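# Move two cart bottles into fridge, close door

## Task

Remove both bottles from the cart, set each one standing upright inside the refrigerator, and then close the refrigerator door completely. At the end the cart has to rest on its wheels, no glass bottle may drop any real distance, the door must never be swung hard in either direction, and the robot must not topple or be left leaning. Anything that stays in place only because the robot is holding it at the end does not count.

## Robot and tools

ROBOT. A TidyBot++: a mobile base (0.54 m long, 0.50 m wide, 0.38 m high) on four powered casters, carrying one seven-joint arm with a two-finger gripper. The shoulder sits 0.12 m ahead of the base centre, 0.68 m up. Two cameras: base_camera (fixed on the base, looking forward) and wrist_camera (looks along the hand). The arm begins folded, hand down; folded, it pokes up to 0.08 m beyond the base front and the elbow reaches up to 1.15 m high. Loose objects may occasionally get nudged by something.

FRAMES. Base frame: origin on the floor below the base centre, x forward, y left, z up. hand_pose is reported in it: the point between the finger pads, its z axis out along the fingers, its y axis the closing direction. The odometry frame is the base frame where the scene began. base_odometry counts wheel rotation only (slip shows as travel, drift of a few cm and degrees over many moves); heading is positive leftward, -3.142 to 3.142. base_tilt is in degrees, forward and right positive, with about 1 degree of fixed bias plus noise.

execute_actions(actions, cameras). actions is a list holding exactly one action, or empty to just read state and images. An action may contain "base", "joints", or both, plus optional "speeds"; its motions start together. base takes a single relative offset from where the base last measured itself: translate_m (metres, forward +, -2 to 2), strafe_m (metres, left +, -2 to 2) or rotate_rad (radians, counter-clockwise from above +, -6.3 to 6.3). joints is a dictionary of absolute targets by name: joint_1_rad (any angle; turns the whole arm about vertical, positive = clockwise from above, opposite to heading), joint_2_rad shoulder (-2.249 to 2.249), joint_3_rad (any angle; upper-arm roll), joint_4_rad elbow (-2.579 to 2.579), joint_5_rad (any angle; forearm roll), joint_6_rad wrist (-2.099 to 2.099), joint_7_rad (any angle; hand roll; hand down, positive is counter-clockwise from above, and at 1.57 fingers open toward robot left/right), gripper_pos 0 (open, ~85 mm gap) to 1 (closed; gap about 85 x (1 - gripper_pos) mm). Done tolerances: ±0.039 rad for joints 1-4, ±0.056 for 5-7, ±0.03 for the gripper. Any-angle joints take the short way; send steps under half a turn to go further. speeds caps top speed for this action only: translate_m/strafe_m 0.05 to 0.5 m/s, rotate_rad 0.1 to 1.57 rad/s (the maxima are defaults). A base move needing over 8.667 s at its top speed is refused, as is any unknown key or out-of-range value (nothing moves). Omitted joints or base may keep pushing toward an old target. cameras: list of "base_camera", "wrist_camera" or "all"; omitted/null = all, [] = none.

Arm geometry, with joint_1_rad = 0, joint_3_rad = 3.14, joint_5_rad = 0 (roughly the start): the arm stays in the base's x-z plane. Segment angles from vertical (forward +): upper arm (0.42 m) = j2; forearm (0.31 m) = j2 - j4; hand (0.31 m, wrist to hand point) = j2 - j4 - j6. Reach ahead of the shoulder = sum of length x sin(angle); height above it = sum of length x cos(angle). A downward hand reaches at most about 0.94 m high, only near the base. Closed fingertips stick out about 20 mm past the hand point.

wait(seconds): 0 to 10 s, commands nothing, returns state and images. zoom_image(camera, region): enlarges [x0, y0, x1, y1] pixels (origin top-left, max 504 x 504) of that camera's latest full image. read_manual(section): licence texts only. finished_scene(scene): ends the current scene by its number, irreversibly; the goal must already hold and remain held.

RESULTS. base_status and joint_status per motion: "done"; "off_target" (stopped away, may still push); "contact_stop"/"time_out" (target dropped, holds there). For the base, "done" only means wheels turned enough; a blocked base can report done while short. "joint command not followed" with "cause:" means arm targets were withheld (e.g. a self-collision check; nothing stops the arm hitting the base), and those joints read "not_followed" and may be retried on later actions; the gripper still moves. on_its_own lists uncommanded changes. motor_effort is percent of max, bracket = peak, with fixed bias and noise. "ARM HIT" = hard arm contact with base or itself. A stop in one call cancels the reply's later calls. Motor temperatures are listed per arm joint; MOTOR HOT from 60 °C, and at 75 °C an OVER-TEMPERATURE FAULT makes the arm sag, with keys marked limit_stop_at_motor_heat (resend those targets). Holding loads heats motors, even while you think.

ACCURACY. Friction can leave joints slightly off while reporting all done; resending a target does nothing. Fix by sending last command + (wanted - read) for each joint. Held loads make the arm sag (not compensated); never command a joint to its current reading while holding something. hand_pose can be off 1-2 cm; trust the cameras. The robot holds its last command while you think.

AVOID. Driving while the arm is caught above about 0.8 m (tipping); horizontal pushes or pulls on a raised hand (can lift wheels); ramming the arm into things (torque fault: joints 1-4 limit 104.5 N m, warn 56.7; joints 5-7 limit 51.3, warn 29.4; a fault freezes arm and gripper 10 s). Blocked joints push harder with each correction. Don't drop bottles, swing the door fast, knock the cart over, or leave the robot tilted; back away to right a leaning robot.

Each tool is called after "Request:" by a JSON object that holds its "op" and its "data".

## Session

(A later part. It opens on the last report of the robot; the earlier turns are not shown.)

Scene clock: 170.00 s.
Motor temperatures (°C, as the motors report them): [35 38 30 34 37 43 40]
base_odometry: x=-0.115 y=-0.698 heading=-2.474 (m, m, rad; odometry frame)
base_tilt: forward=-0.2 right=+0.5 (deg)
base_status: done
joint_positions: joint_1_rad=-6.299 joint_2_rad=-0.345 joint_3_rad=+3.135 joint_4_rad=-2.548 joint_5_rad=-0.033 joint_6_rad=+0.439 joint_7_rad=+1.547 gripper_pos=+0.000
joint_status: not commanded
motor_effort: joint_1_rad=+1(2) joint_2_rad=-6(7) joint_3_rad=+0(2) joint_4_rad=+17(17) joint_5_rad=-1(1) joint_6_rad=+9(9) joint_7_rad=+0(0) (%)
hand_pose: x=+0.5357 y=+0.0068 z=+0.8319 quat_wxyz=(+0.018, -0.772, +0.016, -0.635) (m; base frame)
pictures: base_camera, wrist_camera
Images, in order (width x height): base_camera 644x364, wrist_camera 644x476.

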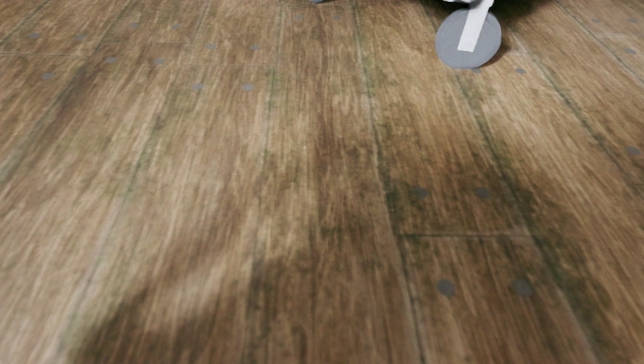

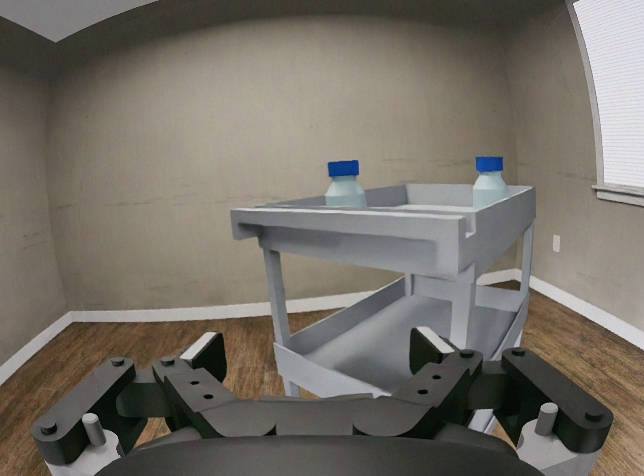

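Request:
{"op": "execute_actions", "data": {"actions": [{"joints":{"joint_2_rad":0.2,"joint_4_rad":-1.96,"joint_6_rad":0.57}}]}}

Scene clock: 179.03 s.
Motor temperatures (°C, as the motors report them): [35 38 30 34 37 43 40]
base_odometry: x=-0.115 y=-0.698 heading=-2.474 (m, m, rad; odometry frame)
base_tilt: forward=-0.1 right=+0.4 (deg)
base_status: not commanded
joint_positions: joint_1_rad=-6.299 joint_2_rad=+0.193 joint_3_rad=+3.135 joint_4_rad=-1.970 joint_5_rad=-0.033 joint_6_rad=+0.537 joint_7_rad=+1.547 gripper_pos=+0.000
joint_status: all done
motor_effort: joint_1_rad=+0(1) joint_2_rad=-24(25) joint_3_rad=+0(0) joint_4_rad=+18(18) joint_5_rad=-1(1) joint_6_rad=+10(10) joint_7_rad=+0(0) (%)
hand_pose: x=+0.7712 y=+0.0108 z=+0.9022 quat_wxyz=(+0.020, -0.726, +0.017, -0.687) (m; base frame)
pictures: base_camera, wrist_camera
Images, in order (width x height): base_camera 644x364, wrist_camera 644x476.

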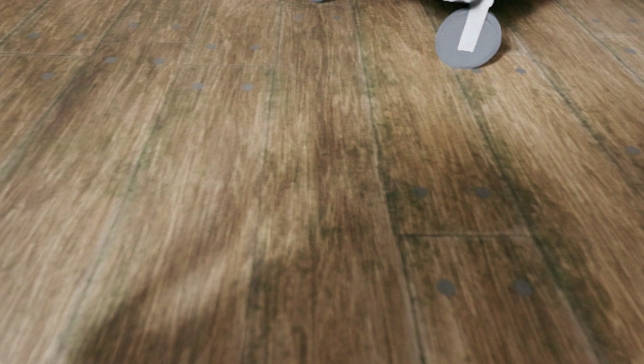

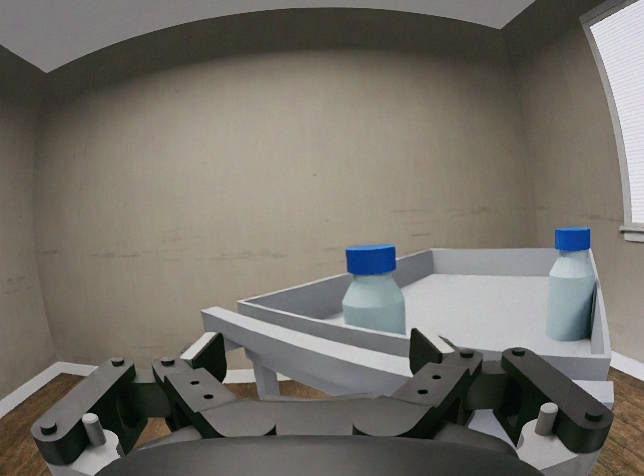

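Request:
{"op": "execute_actions", "data": {"actions": [{"base":{"strafe_m":-0.055},"joints":{"joint_6_rad":0.62}}], "cameras": []}}

Request:
{"op": "execute_actions", "data": {"actions": [{"base":{"translate_m":0.12},"speeds":{"translate_m":0.1}}], "cameras": ["wrist_camera"]}}

Scene clock: 189.23 s.
Motor temperatures (°C, as the motors report them): [35 38 30 34 37 43 40]
base_odometry: x=-0.149 y=-0.655 heading=-2.475 (m, m, rad; odometry frame)
base_tilt: forward=-0.1 right=+0.3 (deg)
base_status: done
joint_positions: joint_1_rad=-6.289 joint_2_rad=+0.193 joint_3_rad=+3.137 joint_4_rad=-1.967 joint_5_rad=-0.033 joint_6_rad=+0.593 joint_7_rad=+1.547 gripper_pos=+0.000
joint_status: all done
motor_effort: joint_1_rad=+0(3) joint_2_rad=-24(26) joint_3_rad=+0(2) joint_4_rad=+18(19) joint_5_rad=-1(1) joint_6_rad=+9(10) joint_7_rad=+0(0) (%)
hand_pose: x=+0.7724 y=+0.0021 z=+0.9212 quat_wxyz=(+0.016, -0.706, +0.021, -0.708) (m; base frame)
pictures: none
No camera images: the call's "cameras" was empty. Leave "cameras" out to get every camera's image.

Scene clock: 191.00 s.
Motor temperatures (°C, as the motors report them): [35 38 30 34 37 43 40]
base_odometry: x=-0.244 y=-0.729 heading=-2.475 (m, m, rad; odometry frame)
base_tilt: forward=-0.1 right=+0.4 (deg)
base_status: done
joint_positions: joint_1_rad=-6.289 joint_2_rad=+0.196 joint_3_rad=+3.137 joint_4_rad=-1.966 joint_5_rad=-0.033 joint_6_rad=+0.593 joint_7_rad=+1.547 gripper_pos=+0.000
joint_status: not commanded
motor_effort: joint_1_rad=+0(0) joint_2_rad=-24(27) joint_3_rad=+0(1) joint_4_rad=+17(19) joint_5_rad=-1(0) joint_6_rad=+9(10) joint_7_rad=+0(0) (%)
hand_pose: x=+0.7731 y=+0.0021 z=+0.9200 quat_wxyz=(+0.015, -0.706, +0.021, -0.708) (m; base frame)
pictures: wrist_camera
Images, in order (width x height): wrist_camera 644x476.

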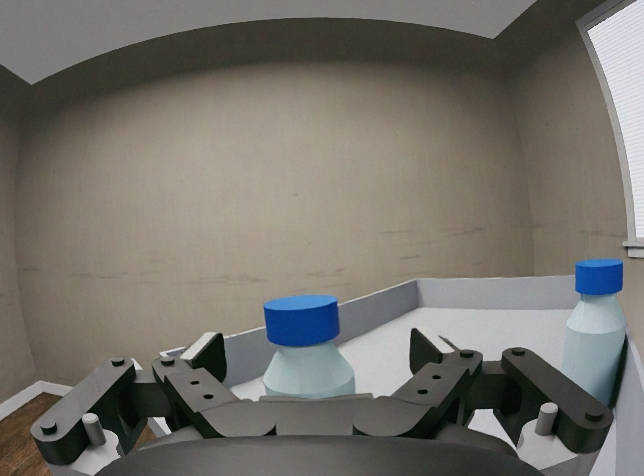

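Request:
{"op": "execute_actions", "data": {"actions": [{"base":{"strafe_m":0.012},"joints":{"joint_2_rad":0.29,"joint_6_rad":0.71}}], "cameras": []}}

Request:
{"op": "execute_actions", "data": {"actions": [{"base":{"translate_m":0.05},"speeds":{"translate_m":0.05}}], "cameras": ["wrist_camera"]}}

Scene clock: 201.50 s.
Motor temperatures (°C, as the motors report them): [35 38 30 34 37 43 40]
base_odometry: x=-0.237 y=-0.739 heading=-2.476 (m, m, rad; odometry frame)
base_tilt: forward=-0.1 right=+0.3 (deg)
base_status: done
joint_positions: joint_1_rad=-6.289 joint_2_rad=+0.286 joint_3_rad=+3.137 joint_4_rad=-1.966 joint_5_rad=-0.033 joint_6_rad=+0.677 joint_7_rad=+1.547 gripper_pos=+0.000
joint_status: all done
motor_effort: joint_1_rad=+0(3) joint_2_rad=-26(30) joint_3_rad=+0(2) joint_4_rad=+17(18) joint_5_rad=-1(1) joint_6_rad=+9(10) joint_7_rad=+0(0) (%)
hand_pose: x=+0.7932 y=+0.0015 z=+0.8861 quat_wxyz=(+0.014, -0.708, +0.022, -0.705) (m; base frame)
pictures: none
No camera images: the call's "cameras" was empty. Leave "cameras" out to get every camera's image.

Scene clock: 202.97 s.
Motor temperatures (°C, as the motors report them): [35 38 30 34 37 43 40]
base_odometry: x=-0.276 y=-0.770 heading=-2.475 (m, m, rad; odometry frame)
base_tilt: forward=-0.1 right=+0.3 (deg)
base_status: done
joint_positions: joint_1_rad=-6.289 joint_2_rad=+0.283 joint_3_rad=+3.137 joint_4_rad=-1.958 joint_5_rad=-0.033 joint_6_rad=+0.691 joint_7_rad=+1.547 gripper_pos=+0.000
joint_status: not commanded
motor_effort: joint_1_rad=+0(4) joint_2_rad=-24(27) joint_3_rad=+0(3) joint_4_rad=+16(18) joint_5_rad=-1(2) joint_6_rad=+8(10) joint_7_rad=+0(0) (%)
hand_pose: x=+0.7940 y=+0.0014 z=+0.8970 quat_wxyz=(+0.014, -0.700, +0.022, -0.714) (m; base frame)
pictures: wrist_camera
Images, in order (width x height): wrist_camera 644x476.

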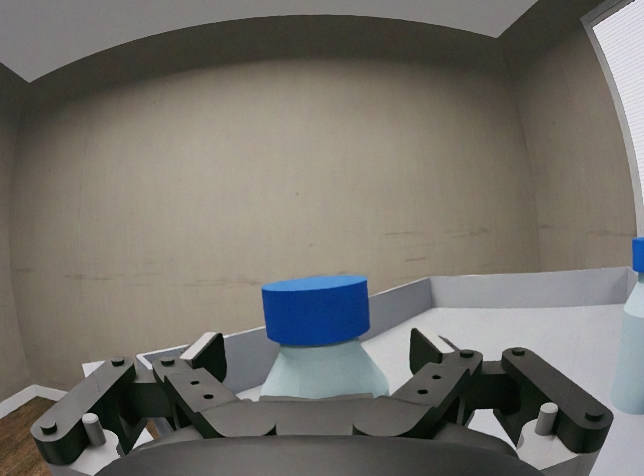

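Request:
{"op": "execute_actions", "data": {"actions": [{"base":{"translate_m":0.025},"speeds":{"translate_m":0.05}}], "cameras": ["wrist_camera"]}}

Request:
{"op": "execute_actions", "data": {"actions": [{"joints":{"gripper_pos":1}}], "cameras": ["wrist_camera"]}}

Scene clock: 208.03 s.
Motor temperatures (°C, as the motors report them): [35 38 30 34 37 43 40]
base_odometry: x=-0.296 y=-0.785 heading=-2.475 (m, m, rad; odometry frame)
base_tilt: forward=-0.1 right=+0.4 (deg)
base_status: done
joint_positions: joint_1_rad=-6.289 joint_2_rad=+0.282 joint_3_rad=+3.137 joint_4_rad=-1.957 joint_5_rad=-0.033 joint_6_rad=+0.691 joint_7_rad=+1.547 gripper_pos=+0.000
joint_status: not commanded
motor_effort: joint_1_rad=+0(2) joint_2_rad=-25(26) joint_3_rad=+0(1) joint_4_rad=+16(17) joint_5_rad=-1(1) joint_6_rad=+8(9) joint_7_rad=+0(0) (%)
hand_pose: x=+0.7939 y=+0.0014 z=+0.8985 quat_wxyz=(+0.014, -0.699, +0.022, -0.715) (m; base frame)
pictures: wrist_camera
Images, in order (width x height): wrist_camera 644x476.

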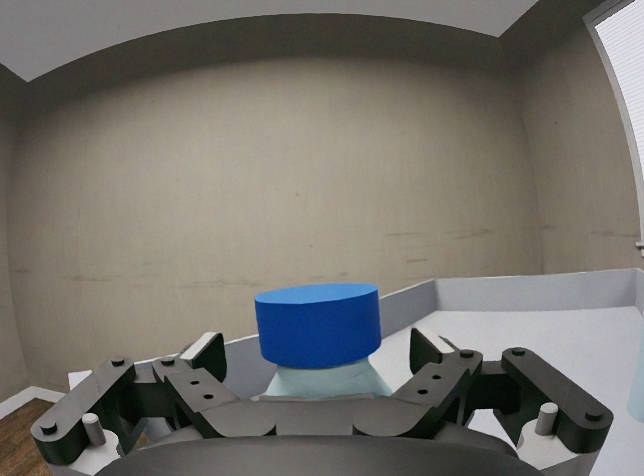

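Scene clock: 209.13 s.
Motor temperatures (°C, as the motors report them): [35 38 30 34 37 43 40]
base_odometry: x=-0.296 y=-0.785 heading=-2.475 (m, m, rad; odometry frame)
base_tilt: forward=-0.1 right=+0.4 (deg)
base_status: not commanded
joint_positions: joint_1_rad=-6.289 joint_2_rad=+0.282 joint_3_rad=+3.137 joint_4_rad=-1.957 joint_5_rad=-0.033 joint_6_rad=+0.691 joint_7_rad=+1.547 gripper_pos=+0.451
joint_status: gripper_pos off_target (ended at +0.451, target +1.000)
motor_effort: joint_1_rad=+0(1) joint_2_rad=-24(24) joint_3_rad=-1(2) joint_4_rad=+16(15) joint_5_rad=+0(0) joint_6_rad=+8(9) joint_7_rad=+0(0) (%)
hand_pose: x=+0.7939 y=+0.0014 z=+0.8985 quat_wxyz=(+0.014, -0.699, +0.022, -0.715) (m; base frame)
pictures: wrist_camera
Images, in order (width x height): wrist_camera 644x476.

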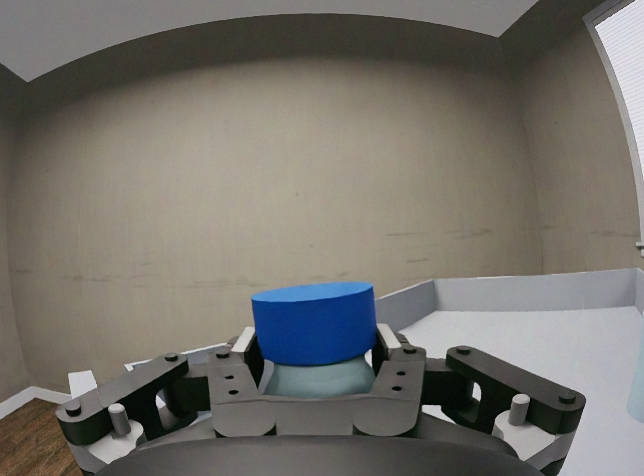

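Request:
{"op": "execute_actions", "data": {"actions": [{"joints":{"joint_2_rad":0.1,"joint_4_rad":-1.7,"joint_6_rad":0.25}}]}}

Request:
{"op": "execute_actions", "data": {"actions": [{"base":{"translate_m":-0.4},"speeds":{"translate_m":0.2}}]}}

Scene clock: 218.20 s.
Motor temperatures (°C, as the motors report them): [35 38 30 34 37 43 40]
base_odometry: x=-0.296 y=-0.785 heading=-2.475 (m, m, rad; odometry frame)
base_tilt: forward=-0.1 right=+0.4 (deg)
base_status: not commanded
joint_positions: joint_1_rad=-6.289 joint_2_rad=+0.118 joint_3_rad=+3.137 joint_4_rad=-1.719 joint_5_rad=-0.033 joint_6_rad=+0.259 joint_7_rad=+1.547 gripper_pos=+0.451
joint_status: all done
motor_effort: joint_1_rad=+0(1) joint_2_rad=-28(33) joint_3_rad=+0(1) joint_4_rad=+23(25) joint_5_rad=-1(0) joint_6_rad=+13(14) joint_7_rad=+0(1) (%)
hand_pose: x=+0.7832 y=+0.0054 z=+1.0142 quat_wxyz=(+0.020, -0.710, +0.019, -0.704) (m; base frame)
pictures: base_camera, wrist_camera
Images, in order (width x height): base_camera 644x364, wrist_camera 644x476.

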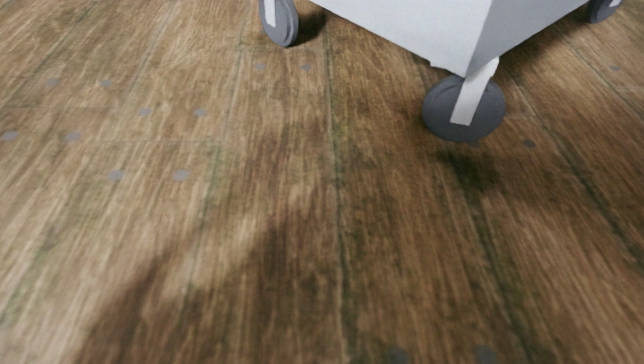

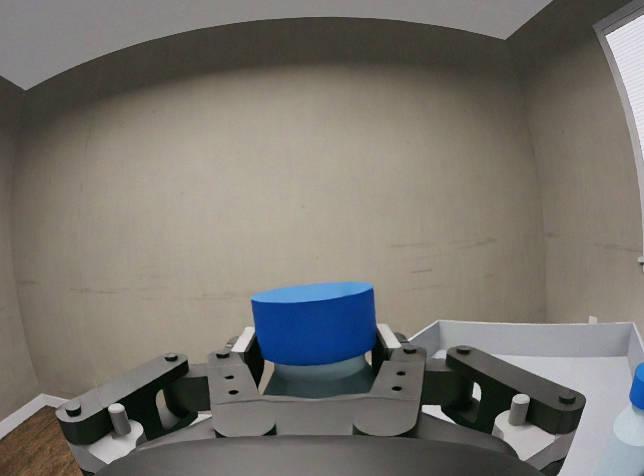

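Scene clock: 221.00 s.
Motor temperatures (°C, as the motors report them): [35 38 30 34 37 43 40]
base_odometry: x=+0.019 y=-0.538 heading=-2.475 (m, m, rad; odometry frame)
base_tilt: forward=-0.1 right=+0.3 (deg)
base_status: done
joint_positions: joint_1_rad=-6.289 joint_2_rad=+0.121 joint_3_rad=+3.137 joint_4_rad=-1.719 joint_5_rad=-0.033 joint_6_rad=+0.256 joint_7_rad=+1.547 gripper_pos=+0.451
joint_status: not commanded
motor_effort: joint_1_rad=+0(1) joint_2_rad=-28(31) joint_3_rad=+0(2) joint_4_rad=+23(26) joint_5_rad=-1(1) joint_6_rad=+12(13) joint_7_rad=+0(0) (%)
hand_pose: x=+0.7839 y=+0.0054 z=+1.0117 quat_wxyz=(+0.020, -0.712, +0.019, -0.702) (m; base frame)
pictures: base_camera, wrist_camera
Images, in order (width x height): base_camera 644x364, wrist_camera 644x476.

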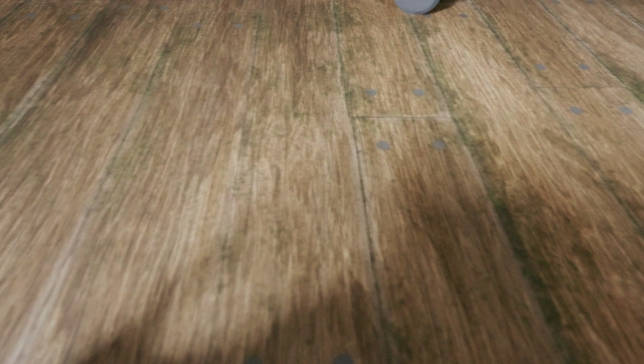

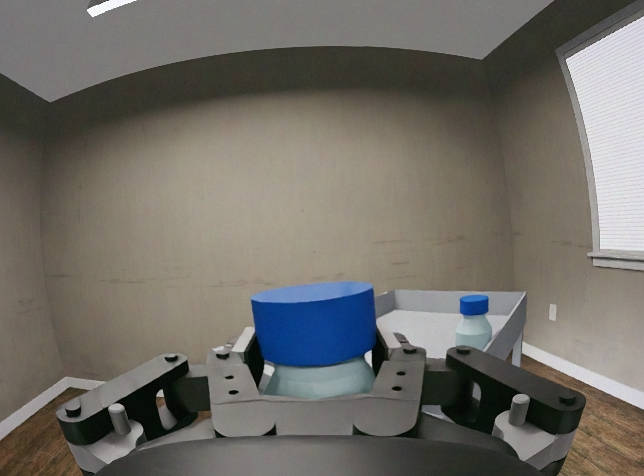

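Request:
{"op": "execute_actions", "data": {"actions": [{"base":{"rotate_rad":1.57},"speeds":{"rotate_rad":0.6}}], "cameras": []}}

Request:
{"op": "execute_actions", "data": {"actions": [{"base":{"strafe_m":-0.12},"speeds":{"strafe_m":0.2}}], "cameras": []}}

Request:
{"op": "execute_actions", "data": {"actions": [{"base":{"translate_m":0.5},"speeds":{"translate_m":0.25}}]}}

Scene clock: 231.97 s.
Motor temperatures (°C, as the motors report them): [35 38 30 34 37 43 40]
base_odometry: x=+0.019 y=-0.538 heading=-0.905 (m, m, rad; odometry frame)
base_tilt: forward=+0.0 right=+0.4 (deg)
base_status: done
joint_positions: joint_1_rad=-6.287 joint_2_rad=+0.121 joint_3_rad=+3.137 joint_4_rad=-1.719 joint_5_rad=-0.033 joint_6_rad=+0.256 joint_7_rad=+1.547 gripper_pos=+0.451
joint_status: not commanded
motor_effort: joint_1_rad=+1(4) joint_2_rad=-28(28) joint_3_rad=+0(4) joint_4_rad=+23(24) joint_5_rad=-1(0) joint_6_rad=+13(13) joint_7_rad=+0(0) (%)
hand_pose: x=+0.7840 y=+0.0039 z=+1.0116 quat_wxyz=(+0.020, -0.712, +0.020, -0.702) (m; base frame)
pictures: none
No camera images: the call's "cameras" was empty. Leave "cameras" out to get every camera's image.

Scene clock: 233.33 s.
Motor temperatures (°C, as the motors report them): [35 38 30 34 37 43 40]
base_odometry: x=-0.075 y=-0.612 heading=-0.904 (m, m, rad; odometry frame)
base_tilt: forward=-0.1 right=+0.4 (deg)
base_status: done
joint_positions: joint_1_rad=-6.286 joint_2_rad=+0.121 joint_3_rad=+3.137 joint_4_rad=-1.719 joint_5_rad=-0.033 joint_6_rad=+0.256 joint_7_rad=+1.547 gripper_pos=+0.451
joint_status: not commanded
motor_effort: joint_1_rad=+0(4) joint_2_rad=-28(28) joint_3_rad=+0(2) joint_4_rad=+24(24) joint_5_rad=-1(0) joint_6_rad=+13(13) joint_7_rad=+0(1) (%)
hand_pose: x=+0.7840 y=+0.0037 z=+1.0116 quat_wxyz=(+0.019, -0.712, +0.020, -0.702) (m; base frame)
pictures: none
No camera images: the call's "cameras" was empty. Leave "cameras" out to get every camera's image.

Scene clock: 236.20 s.
Motor temperatures (°C, as the motors report them): [35 38 30 34 37 43 40]
base_odometry: x=+0.234 y=-1.006 heading=-0.904 (m, m, rad; odometry frame)
base_tilt: forward=-0.1 right=+0.3 (deg)
base_status: done
joint_positions: joint_1_rad=-6.286 joint_2_rad=+0.122 joint_3_rad=+3.137 joint_4_rad=-1.720 joint_5_rad=-0.033 joint_6_rad=+0.255 joint_7_rad=+1.547 gripper_pos=+0.451
joint_status: not commanded
motor_effort: joint_1_rad=+0(2) joint_2_rad=-29(31) joint_3_rad=+0(2) joint_4_rad=+24(25) joint_5_rad=-1(1) joint_6_rad=+13(14) joint_7_rad=+0(0) (%)
hand_pose: x=+0.7844 y=+0.0038 z=+1.0104 quat_wxyz=(+0.019, -0.712, +0.020, -0.701) (m; base frame)
pictures: base_camera, wrist_camera
Images, in order (width x height): base_camera 644x364, wrist_camera 644x476.

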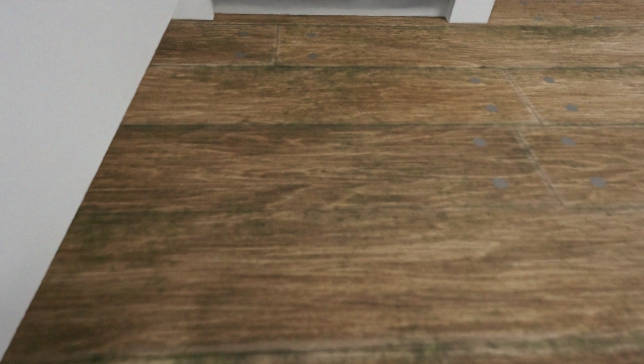

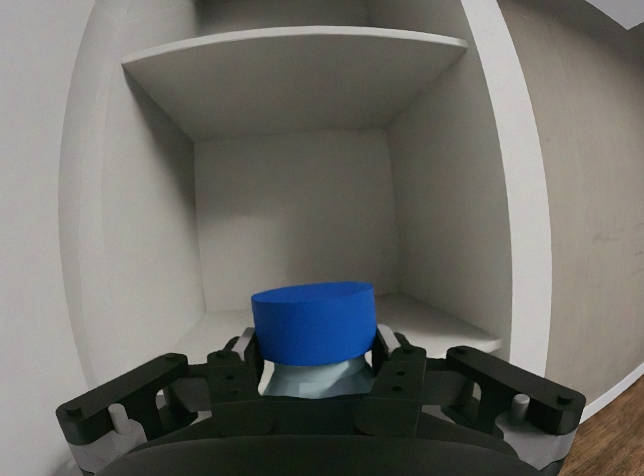

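Request:
{"op": "execute_actions", "data": {"actions": [{"joints":{"joint_1_rad":-0.1,"joint_4_rad":-1.5,"joint_6_rad":0.04}}], "cameras": []}}

Request:
{"op": "execute_actions", "data": {"actions": [{"base":{"translate_m":0.2},"speeds":{"translate_m":0.1}}]}}

Scene clock: 245.50 s.
Motor temperatures (°C, as the motors report them): [35 38 30 34 37 43 40]
base_odometry: x=+0.234 y=-1.006 heading=-0.904 (m, m, rad; odometry frame)
base_tilt: forward=-0.1 right=+0.4 (deg)
base_status: not commanded
joint_positions: joint_1_rad=-6.368 joint_2_rad=+0.122 joint_3_rad=+3.137 joint_4_rad=-1.524 joint_5_rad=-0.033 joint_6_rad=+0.050 joint_7_rad=+1.547 gripper_pos=+0.451
joint_status: all done
motor_effort: joint_1_rad=+1(0) joint_2_rad=-29(29) joint_3_rad=+0(1) joint_4_rad=+24(25) joint_5_rad=-1(1) joint_6_rad=+13(12) joint_7_rad=+0(0) (%)
hand_pose: x=+0.7922 y=+0.0612 z=+1.0680 quat_wxyz=(+0.051, -0.716, -0.011, -0.696) (m; base frame)
pictures: none
No camera images: the call's "cameras" was empty. Leave "cameras" out to get every camera's image.

Scene clock: 250.33 s.
Motor temperatures (°C, as the motors report them): [35 38 30 34 37 43 40]
base_odometry: x=+0.247 y=-1.023 heading=-0.904 (m, m, rad; odometry frame)
base_tilt: forward=-0.1 right=+0.4 (deg)
base_status: translate_m time_out (by the wheels' count: +0.022 of +0.200)
joint_positions: joint_1_rad=-6.370 joint_2_rad=+0.127 joint_3_rad=+3.138 joint_4_rad=-1.522 joint_5_rad=-0.033 joint_6_rad=+0.042 joint_7_rad=+1.547 gripper_pos=+0.451
joint_status: not commanded
motor_effort: joint_1_rad=+1(5) joint_2_rad=-30(44) joint_3_rad=+0(5) joint_4_rad=+25(30) joint_5_rad=-1(1) joint_6_rad=+13(16) joint_7_rad=+0(0) (%)
hand_pose: x=+0.7939 y=+0.0616 z=+1.0636 quat_wxyz=(+0.050, -0.720, -0.011, -0.692) (m; base frame)
pictures: base_camera, wrist_camera
Images, in order (width x height): base_camera 644x364, wrist_camera 644x476.

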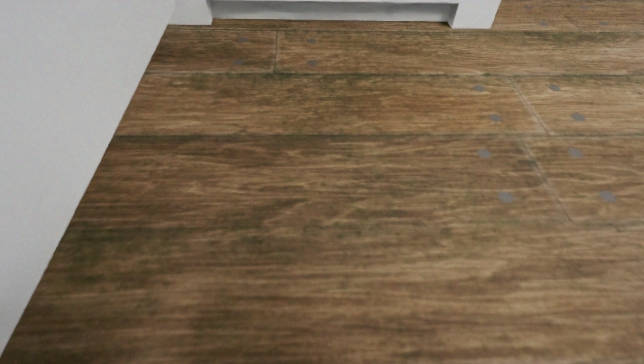

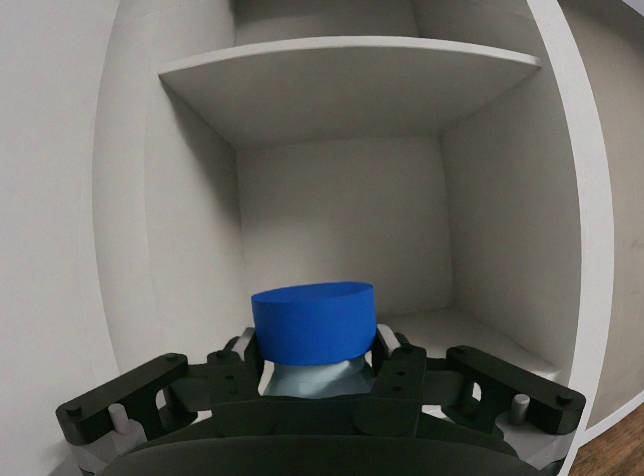

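Request:
{"op": "execute_actions", "data": {"actions": [{"base":{"strafe_m":-0.08},"joints":{"joint_1_rad":-0.2},"speeds":{"strafe_m":0.08}}], "cameras": []}}

Request:
{"op": "execute_actions", "data": {"actions": [{"base":{"translate_m":0.15},"speeds":{"translate_m":0.08}}]}}

Scene clock: 260.60 s.
Motor temperatures (°C, as the motors report them): [35 38 30 35 37 43 40]
base_odometry: x=+0.184 y=-1.072 heading=-0.904 (m, m, rad; odometry frame)
base_tilt: forward=-0.1 right=+0.5 (deg)
base_status: done
joint_positions: joint_1_rad=-6.474 joint_2_rad=+0.127 joint_3_rad=+3.138 joint_4_rad=-1.522 joint_5_rad=-0.033 joint_6_rad=+0.042 joint_7_rad=+1.547 gripper_pos=+0.451
joint_status: all done
motor_effort: joint_1_rad=+1(3) joint_2_rad=-28(31) joint_3_rad=+0(3) joint_4_rad=+24(25) joint_5_rad=-1(1) joint_6_rad=+13(13) joint_7_rad=+0(0) (%)
hand_pose: x=+0.7838 y=+0.1313 z=+1.0636 quat_wxyz=(+0.086, -0.718, -0.049, -0.689) (m; base frame)
pictures: none
No camera images: the call's "cameras" was empty. Leave "cameras" out to get every camera's image.

Scene clock: 263.03 s.
Motor temperatures (°C, as the motors report them): [35 38 30 35 37 43 40]
base_odometry: x=+0.277 y=-1.190 heading=-0.904 (m, m, rad; odometry frame)
base_tilt: forward=-0.1 right=+0.3 (deg)
base_status: done
joint_positions: joint_1_rad=-6.474 joint_2_rad=+0.125 joint_3_rad=+3.138 joint_4_rad=-1.522 joint_5_rad=-0.033 joint_6_rad=+0.041 joint_7_rad=+1.547 gripper_pos=+0.451
joint_status: not commanded
motor_effort: joint_1_rad=+0(2) joint_2_rad=-29(31) joint_3_rad=+0(1) joint_4_rad=+24(26) joint_5_rad=-1(1) joint_6_rad=+12(13) joint_7_rad=+0(0) (%)
hand_pose: x=+0.7832 y=+0.1312 z=+1.0645 quat_wxyz=(+0.086, -0.718, -0.049, -0.689) (m; base frame)
pictures: base_camera, wrist_camera
Images, in order (width x height): base_camera 644x364, wrist_camera 644x476.

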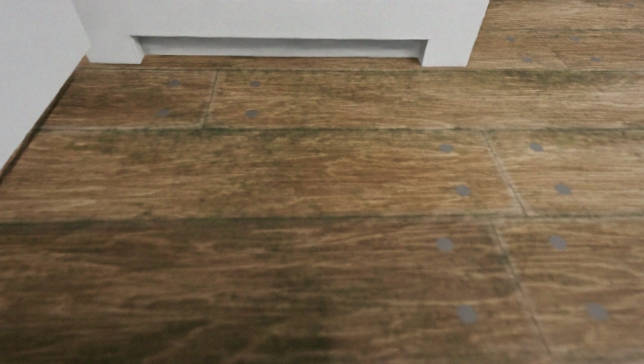

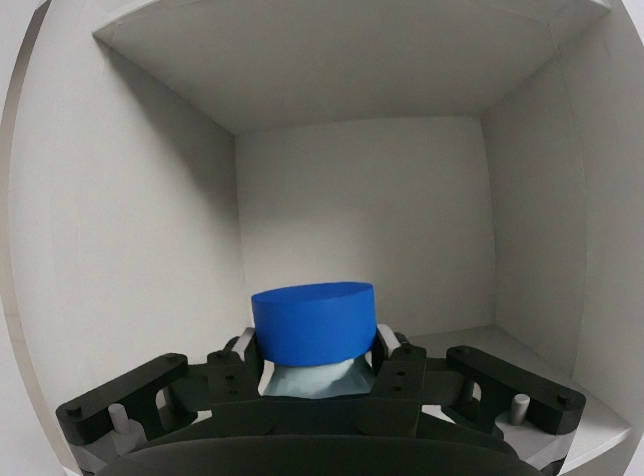

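Request:
{"op": "execute_actions", "data": {"actions": [{"base":{"translate_m":0.25},"speeds":{"translate_m":0.08}}]}}

Scene clock: 270.97 s.
Motor temperatures (°C, as the motors report them): [35 38 30 35 37 43 40]
base_odometry: x=+0.431 y=-1.387 heading=-0.904 (m, m, rad; odometry frame)
base_tilt: forward=-0.1 right=+0.4 (deg)
base_status: done
joint_positions: joint_1_rad=-6.474 joint_2_rad=+0.124 joint_3_rad=+3.138 joint_4_rad=-1.522 joint_5_rad=-0.033 joint_6_rad=+0.041 joint_7_rad=+1.547 gripper_pos=+0.451
joint_status: not commanded
motor_effort: joint_1_rad=+1(1) joint_2_rad=-29(31) joint_3_rad=+0(1) joint_4_rad=+24(25) joint_5_rad=-1(1) joint_6_rad=+13(13) joint_7_rad=+0(0) (%)
hand_pose: x=+0.7828 y=+0.1311 z=+1.0653 quat_wxyz=(+0.086, -0.717, -0.049, -0.690) (m; base frame)
pictures: base_camera, wrist_camera
Images, in order (width x height): base_camera 644x364, wrist_camera 644x476.

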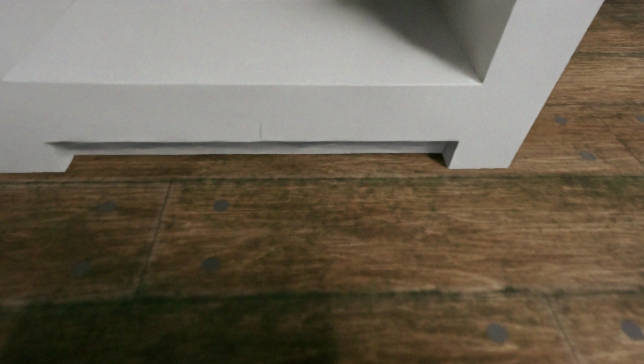

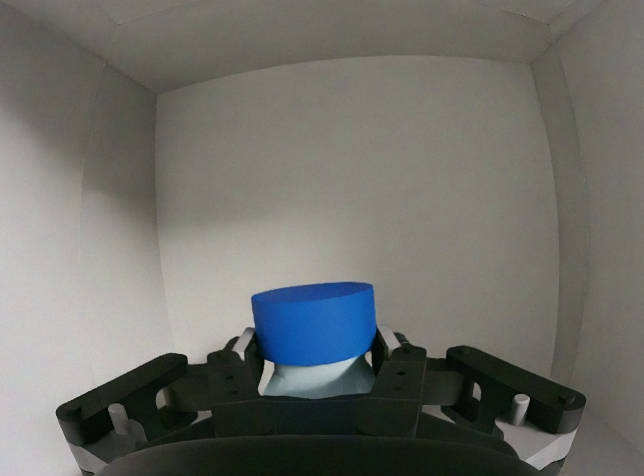

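Request:
{"op": "execute_actions", "data": {"actions": [{"joints":{"joint_4_rad":-1.6,"joint_6_rad":0.14}}], "cameras": ["wrist_camera"]}}

Request:
{"op": "execute_actions", "data": {"actions": [{"joints":{"joint_4_rad":-1.68,"joint_6_rad":0.22}}], "cameras": ["wrist_camera"]}}

Scene clock: 276.50 s.
Motor temperatures (°C, as the motors report them): [35 39 30 35 37 43 40]
base_odometry: x=+0.431 y=-1.387 heading=-0.904 (m, m, rad; odometry frame)
base_tilt: forward=-0.2 right=+0.4 (deg)
base_status: not commanded
joint_positions: joint_1_rad=-6.474 joint_2_rad=+0.124 joint_3_rad=+3.138 joint_4_rad=-1.616 joint_5_rad=-0.033 joint_6_rad=+0.087 joint_7_rad=+1.547 gripper_pos=+0.451
joint_status: all done
motor_effort: joint_1_rad=+0(0) joint_2_rad=-28(29) joint_3_rad=+0(0) joint_4_rad=+24(25) joint_5_rad=-1(1) joint_6_rad=+12(13) joint_7_rad=+0(0) (%)
hand_pose: x=+0.7785 y=+0.1298 z=+1.0210 quat_wxyz=(+0.084, -0.734, -0.049, -0.672) (m; base frame)
pictures: wrist_camera
Images, in order (width x height): wrist_camera 644x476.

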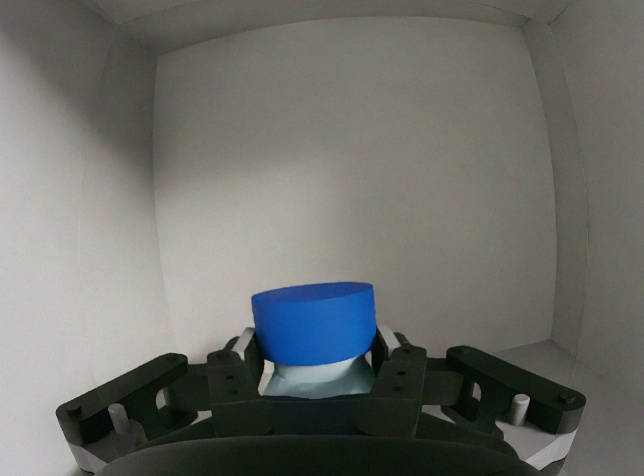

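Scene clock: 277.33 s.
Motor temperatures (°C, as the motors report them): [35 39 30 35 37 43 40]
base_odometry: x=+0.431 y=-1.387 heading=-0.904 (m, m, rad; odometry frame)
base_tilt: forward=+0.0 right=+0.4 (deg)
base_status: not commanded
joint_positions: joint_1_rad=-6.474 joint_2_rad=+0.118 joint_3_rad=+3.138 joint_4_rad=-1.676 joint_5_rad=-0.033 joint_6_rad=+0.183 joint_7_rad=+1.547 gripper_pos=+0.451
joint_status: all done
motor_effort: joint_1_rad=+1(3) joint_2_rad=-24(29) joint_3_rad=+1(2) joint_4_rad=+21(25) joint_5_rad=-1(1) joint_6_rad=+10(13) joint_7_rad=+0(1) (%)
hand_pose: x=+0.7735 y=+0.1282 z=+1.0179 quat_wxyz=(+0.084, -0.720, -0.048, -0.688) (m; base frame)
pictures: wrist_camera
Images, in order (width x height): wrist_camera 644x476.

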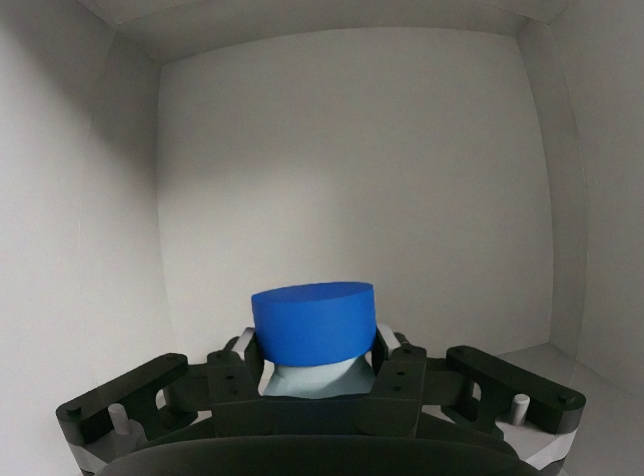

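Contact at z≈1.018. Release.

Request:
{"op": "execute_actions", "data": {"actions": [{"joints":{"gripper_pos":0}}], "cameras": ["wrist_camera"]}}

Request:
{"op": "execute_actions", "data": {"actions": [{"base":{"translate_m":-0.3},"speeds":{"translate_m":0.15}}], "cameras": ["wrist_camera"]}}

Scene clock: 282.07 s.
Motor temperatures (°C, as the motors report them): [35 39 30 35 37 43 40]
base_odometry: x=+0.431 y=-1.387 heading=-0.904 (m, m, rad; odometry frame)
base_tilt: forward=-0.1 right=+0.4 (deg)
base_status: not commanded
joint_positions: joint_1_rad=-6.474 joint_2_rad=+0.114 joint_3_rad=+3.138 joint_4_rad=-1.676 joint_5_rad=-0.033 joint_6_rad=+0.187 joint_7_rad=+1.547 gripper_pos=+0.000
joint_status: all done
motor_effort: joint_1_rad=+1(1) joint_2_rad=-24(27) joint_3_rad=+0(1) joint_4_rad=+20(22) joint_5_rad=-1(1) joint_6_rad=+9(11) joint_7_rad=+0(1) (%)
hand_pose: x=+0.7724 y=+0.1279 z=+1.0211 quat_wxyz=(+0.085, -0.717, -0.047, -0.690) (m; base frame)
pictures: wrist_camera
Images, in order (width x height): wrist_camera 644x476.

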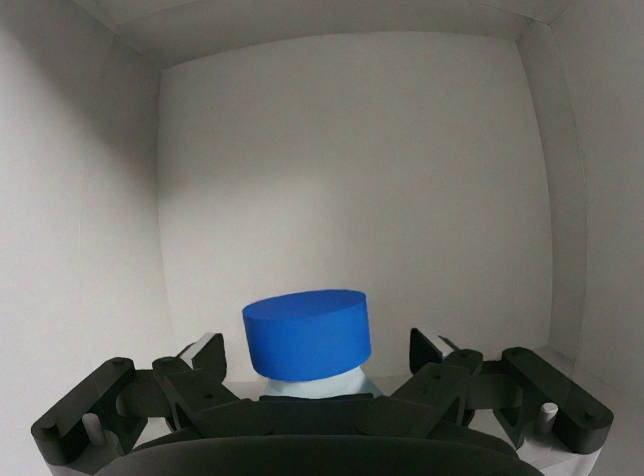

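Scene clock: 284.73 s.
Motor temperatures (°C, as the motors report them): [35 39 30 35 37 43 40]
base_odometry: x=+0.246 y=-1.152 heading=-0.904 (m, m, rad; odometry frame)
base_tilt: forward=-0.1 right=+0.4 (deg)
base_status: done
joint_positions: joint_1_rad=-6.474 joint_2_rad=+0.105 joint_3_rad=+3.138 joint_4_rad=-1.676 joint_5_rad=-0.033 joint_6_rad=+0.189 joint_7_rad=+1.547 gripper_pos=+0.000
joint_status: not commanded
motor_effort: joint_1_rad=+1(2) joint_2_rad=-23(26) joint_3_rad=+0(2) joint_4_rad=+20(21) joint_5_rad=-1(1) joint_6_rad=+9(10) joint_7_rad=+0(0) (%)
hand_pose: x=+0.7692 y=+0.1273 z=+1.0281 quat_wxyz=(+0.085, -0.713, -0.047, -0.694) (m; base frame)
pictures: wrist_camera
Images, in order (width x height): wrist_camera 644x476.

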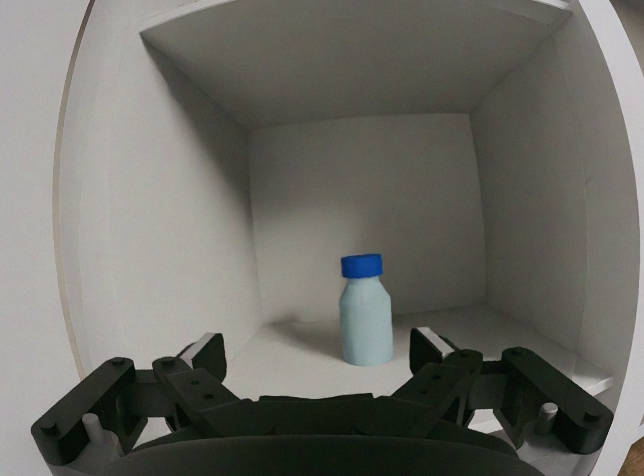

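Request:
{"op": "execute_actions", "data": {"actions": [{"base":{"translate_m":-0.92},"joints":{"joint_1_rad":0}}], "cameras": []}}

Request:
{"op": "execute_actions", "data": {"actions": [{"base":{"strafe_m":0.12}}], "cameras": []}}

Request:
{"op": "execute_actions", "data": {"actions": [{"base":{"rotate_rad":-1.57},"joints":{"joint_2_rad":0.2,"joint_4_rad":-1.94,"joint_6_rad":0.62},"speeds":{"rotate_rad":0.8}}]}}

Scene clock: 300.47 s.
Motor temperatures (°C, as the motors report them): [34 39 30 35 37 43 40]
base_odometry: x=-0.323 y=-0.429 heading=-0.904 (m, m, rad; odometry frame)
base_tilt: forward=-0.1 right=+0.3 (deg)
base_status: done
joint_positions: joint_1_rad=-6.294 joint_2_rad=+0.102 joint_3_rad=+3.139 joint_4_rad=-1.676 joint_5_rad=-0.033 joint_6_rad=+0.191 joint_7_rad=+1.547 gripper_pos=+0.000
joint_status: all done
motor_effort: joint_1_rad=+1(2) joint_2_rad=-23(26) joint_3_rad=+0(2) joint_4_rad=+20(21) joint_5_rad=-1(1) joint_6_rad=+10(10) joint_7_rad=+0(0) (%)
hand_pose: x=+0.7806 y=+0.0081 z=+1.0305 quat_wxyz=(+0.022, -0.713, +0.018, -0.701) (m; base frame)
pictures: none
No camera images: the call's "cameras" was empty. Leave "cameras" out to get every camera's image.

Scene clock: 301.83 s.
Motor temperatures (°C, as the motors report them): [34 39 30 35 37 43 40]
base_odometry: x=-0.229 y=-0.354 heading=-0.904 (m, m, rad; odometry frame)
base_tilt: forward=-0.2 right=+0.4 (deg)
base_status: done
joint_positions: joint_1_rad=-6.293 joint_2_rad=+0.102 joint_3_rad=+3.138 joint_4_rad=-1.676 joint_5_rad=-0.033 joint_6_rad=+0.191 joint_7_rad=+1.547 gripper_pos=+0.000
joint_status: not commanded
motor_effort: joint_1_rad=+0(4) joint_2_rad=-23(25) joint_3_rad=+0(3) joint_4_rad=+20(20) joint_5_rad=-1(1) joint_6_rad=+9(10) joint_7_rad=+0(0) (%)
hand_pose: x=+0.7806 y=+0.0077 z=+1.0306 quat_wxyz=(+0.022, -0.713, +0.018, -0.701) (m; base frame)
pictures: none
No camera images: the call's "cameras" was empty. Leave "cameras" out to get every camera's image.

Scene clock: 304.67 s.
Motor temperatures (°C, as the motors report them): [34 39 30 35 37 43 40]
base_odometry: x=-0.229 y=-0.354 heading=-2.474 (m, m, rad; odometry frame)
base_tilt: forward=-0.1 right=+0.4 (deg)
base_status: done
joint_positions: joint_1_rad=-6.286 joint_2_rad=+0.200 joint_3_rad=+3.139 joint_4_rad=-1.936 joint_5_rad=-0.033 joint_6_rad=+0.587 joint_7_rad=+1.547 gripper_pos=+0.000
joint_status: all done
motor_effort: joint_1_rad=+0(4) joint_2_rad=-25(29) joint_3_rad=+0(3) joint_4_rad=+18(21) joint_5_rad=-1(1) joint_6_rad=+9(9) joint_7_rad=+0(0) (%)
hand_pose: x=+0.7793 y=-0.0008 z=+0.9327 quat_wxyz=(+0.014, -0.699, +0.023, -0.715) (m; base frame)
pictures: base_camera, wrist_camera
Images, in order (width x height): base_camera 644x364, wrist_camera 644x476.

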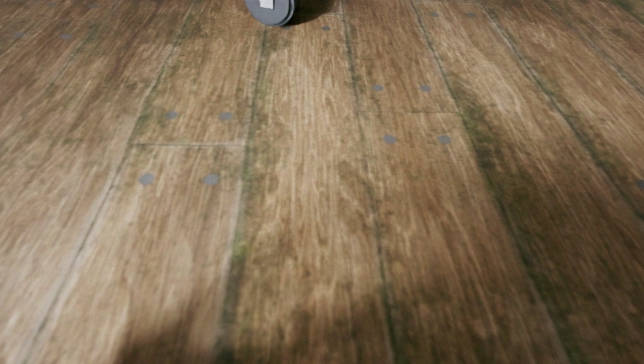

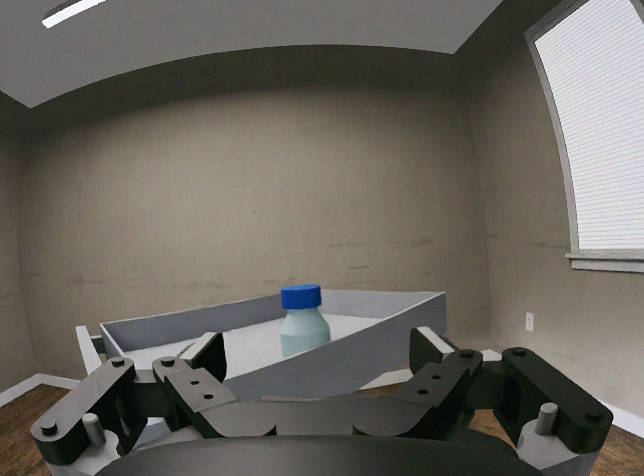

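Request:
{"op": "execute_actions", "data": {"actions": [{"base":{"strafe_m":0.02}}], "cameras": []}}

Request:
{"op": "execute_actions", "data": {"actions": [{"base":{"translate_m":0.17},"joints":{"joint_2_rad":0.27,"joint_6_rad":0.7},"speeds":{"translate_m":0.1}}]}}

Scene clock: 310.03 s.
Motor temperatures (°C, as the motors report them): [34 39 30 35 37 43 40]
base_odometry: x=-0.217 y=-0.370 heading=-2.475 (m, m, rad; odometry frame)
base_tilt: forward=-0.1 right=+0.4 (deg)
base_status: done
joint_positions: joint_1_rad=-6.286 joint_2_rad=+0.200 joint_3_rad=+3.139 joint_4_rad=-1.936 joint_5_rad=-0.033 joint_6_rad=+0.588 joint_7_rad=+1.547 gripper_pos=+0.000
joint_status: not commanded
motor_effort: joint_1_rad=+1(5) joint_2_rad=-25(26) joint_3_rad=+1(3) joint_4_rad=+18(19) joint_5_rad=-1(1) joint_6_rad=+9(10) joint_7_rad=+0(0) (%)
hand_pose: x=+0.7793 y=-0.0004 z=+0.9328 quat_wxyz=(+0.014, -0.699, +0.022, -0.715) (m; base frame)
pictures: none
No camera images: the call's "cameras" was empty. Leave "cameras" out to get every camera's image.

Scene clock: 312.30 s.
Motor temperatures (°C, as the motors report them): [34 39 30 35 37 43 40]
base_odometry: x=-0.350 y=-0.475 heading=-2.474 (m, m, rad; odometry frame)
base_tilt: forward=-0.1 right=+0.4 (deg)
base_status: done
joint_positions: joint_1_rad=-6.286 joint_2_rad=+0.267 joint_3_rad=+3.139 joint_4_rad=-1.937 joint_5_rad=-0.033 joint_6_rad=+0.669 joint_7_rad=+1.547 gripper_pos=+0.000
joint_status: all done
motor_effort: joint_1_rad=+1(1) joint_2_rad=-26(30) joint_3_rad=+0(1) joint_4_rad=+17(19) joint_5_rad=-1(1) joint_6_rad=+10(8) joint_7_rad=+0(0) (%)
hand_pose: x=+0.7944 y=-0.0011 z=+0.9131 quat_wxyz=(+0.013, -0.694, +0.023, -0.720) (m; base frame)
pictures: base_camera, wrist_camera
Images, in order (width x height): base_camera 644x364, wrist_camera 644x476.

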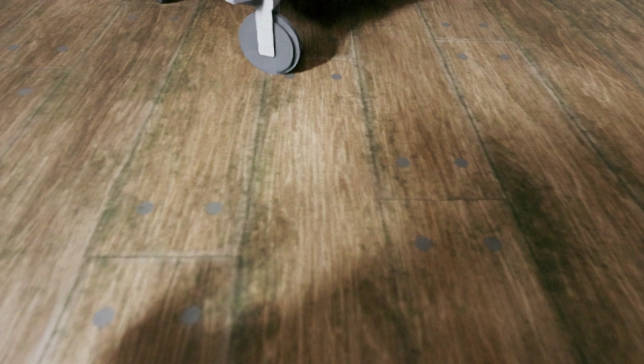

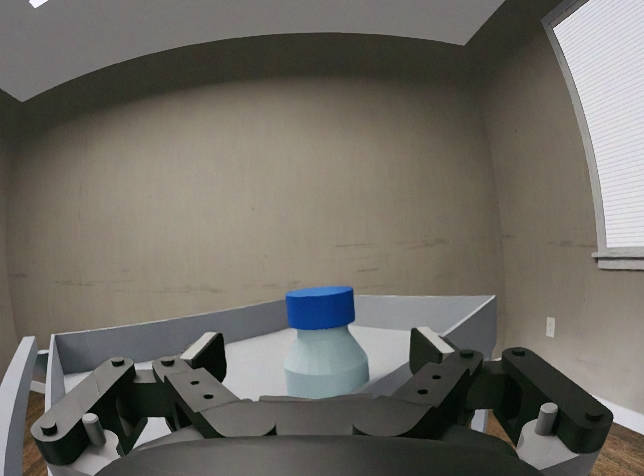

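Request:
{"op": "execute_actions", "data": {"actions": [{"base":{"translate_m":0.065},"joints":{"joint_2_rad":0.31},"speeds":{"translate_m":0.05}}], "cameras": ["wrist_camera"]}}

Scene clock: 318.43 s.
Motor temperatures (°C, as the motors report them): [34 39 30 35 37 43 40]
base_odometry: x=-0.401 y=-0.516 heading=-2.474 (m, m, rad; odometry frame)
base_tilt: forward=-0.1 right=+0.4 (deg)
base_status: done
joint_positions: joint_1_rad=-6.286 joint_2_rad=+0.304 joint_3_rad=+3.139 joint_4_rad=-1.938 joint_5_rad=-0.033 joint_6_rad=+0.670 joint_7_rad=+1.547 gripper_pos=+0.000
joint_status: all done
motor_effort: joint_1_rad=+0(2) joint_2_rad=-27(29) joint_3_rad=+0(1) joint_4_rad=+17(18) joint_5_rad=-1(1) joint_6_rad=+9(10) joint_7_rad=+0(0) (%)
hand_pose: x=+0.8023 y=-0.0011 z=+0.8879 quat_wxyz=(+0.013, -0.707, +0.023, -0.707) (m; base frame)
pictures: wrist_camera
Images, in order (width x height): wrist_camera 644x476.

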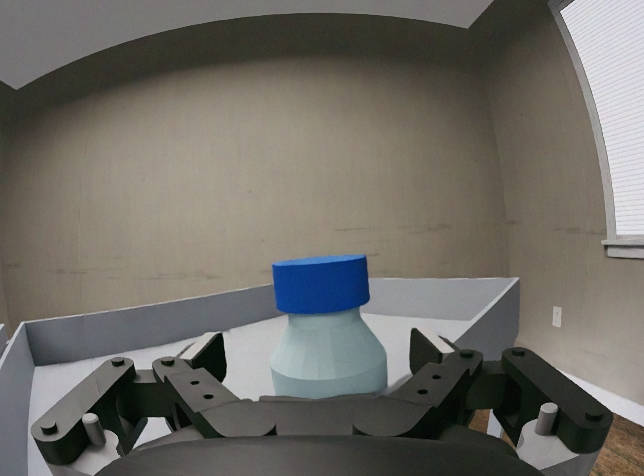

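Request:
{"op": "execute_actions", "data": {"actions": [{"base":{"translate_m":0.04},"joints":{"joint_2_rad":0.28},"speeds":{"translate_m":0.05}}], "cameras": ["wrist_camera"]}}

Scene clock: 323.67 s.
Motor temperatures (°C, as the motors report them): [34 39 30 35 37 43 40]
base_odometry: x=-0.433 y=-0.541 heading=-2.473 (m, m, rad; odometry frame)
base_tilt: forward=-0.1 right=+0.4 (deg)
base_status: done
joint_positions: joint_1_rad=-6.286 joint_2_rad=+0.289 joint_3_rad=+3.139 joint_4_rad=-1.938 joint_5_rad=-0.033 joint_6_rad=+0.670 joint_7_rad=+1.547 gripper_pos=+0.000
joint_status: all done
motor_effort: joint_1_rad=+0(1) joint_2_rad=-27(29) joint_3_rad=+0(1) joint_4_rad=+17(18) joint_5_rad=-1(1) joint_6_rad=+9(10) joint_7_rad=+0(0) (%)
hand_pose: x=+0.7993 y=-0.0011 z=+0.8977 quat_wxyz=(+0.013, -0.702, +0.023, -0.712) (m; base frame)
pictures: wrist_camera
Images, in order (width x height): wrist_camera 644x476.

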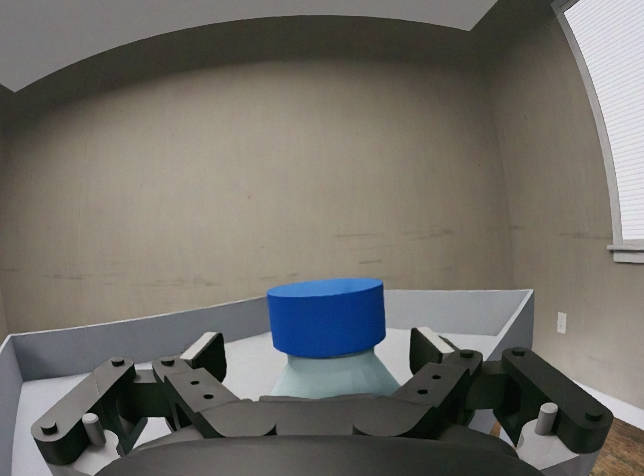

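Request:
{"op": "execute_actions", "data": {"actions": [{"base":{"translate_m":0.012},"speeds":{"translate_m":0.05}}], "cameras": []}}

Request:
{"op": "execute_actions", "data": {"actions": [{"joints":{"gripper_pos":1}}], "cameras": ["wrist_camera"]}}

Scene clock: 328.13 s.
Motor temperatures (°C, as the motors report them): [34 39 30 35 37 43 40]
base_odometry: x=-0.442 y=-0.548 heading=-2.473 (m, m, rad; odometry frame)
base_tilt: forward=-0.1 right=+0.4 (deg)
base_status: done
joint_positions: joint_1_rad=-6.286 joint_2_rad=+0.287 joint_3_rad=+3.139 joint_4_rad=-1.938 joint_5_rad=-0.033 joint_6_rad=+0.670 joint_7_rad=+1.547 gripper_pos=+0.000
joint_status: not commanded
motor_effort: joint_1_rad=+0(0) joint_2_rad=-26(29) joint_3_rad=+0(1) joint_4_rad=+17(18) joint_5_rad=-1(1) joint_6_rad=+10(10) joint_7_rad=+0(0) (%)
hand_pose: x=+0.7989 y=-0.0011 z=+0.8989 quat_wxyz=(+0.013, -0.701, +0.023, -0.713) (m; base frame)
pictures: none
No camera images: the call's "cameras" was empty. Leave "cameras" out to get every camera's image.

Scene clock: 329.23 s.
Motor temperatures (°C, as the motors report them): [34 39 30 35 37 43 40]
base_odometry: x=-0.442 y=-0.548 heading=-2.473 (m, m, rad; odometry frame)
base_tilt: forward=-0.1 right=+0.4 (deg)
base_status: not commanded
joint_positions: joint_1_rad=-6.286 joint_2_rad=+0.287 joint_3_rad=+3.139 joint_4_rad=-1.939 joint_5_rad=-0.033 joint_6_rad=+0.674 joint_7_rad=+1.547 gripper_pos=+0.448
joint_status: gripper_pos off_target (ended at +0.448, target +1.000)
motor_effort: joint_1_rad=+1(1) joint_2_rad=-27(31) joint_3_rad=+0(2) joint_4_rad=+17(20) joint_5_rad=-2(0) joint_6_rad=+9(12) joint_7_rad=+0(1) (%)
hand_pose: x=+0.7985 y=-0.0013 z=+0.8994 quat_wxyz=(+0.013, -0.700, +0.023, -0.713) (m; base frame)
pictures: wrist_camera
Images, in order (width x height): wrist_camera 644x476.

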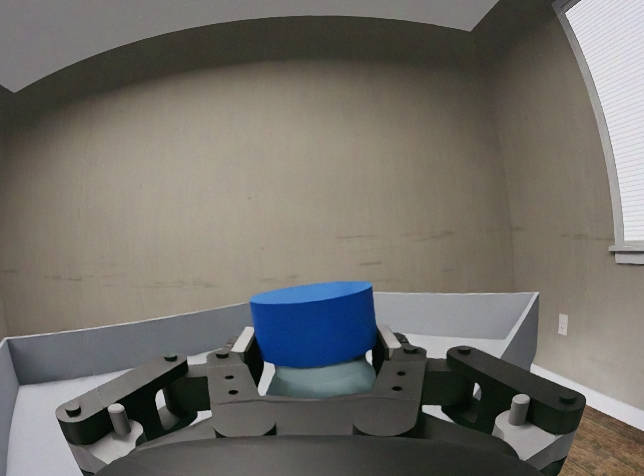

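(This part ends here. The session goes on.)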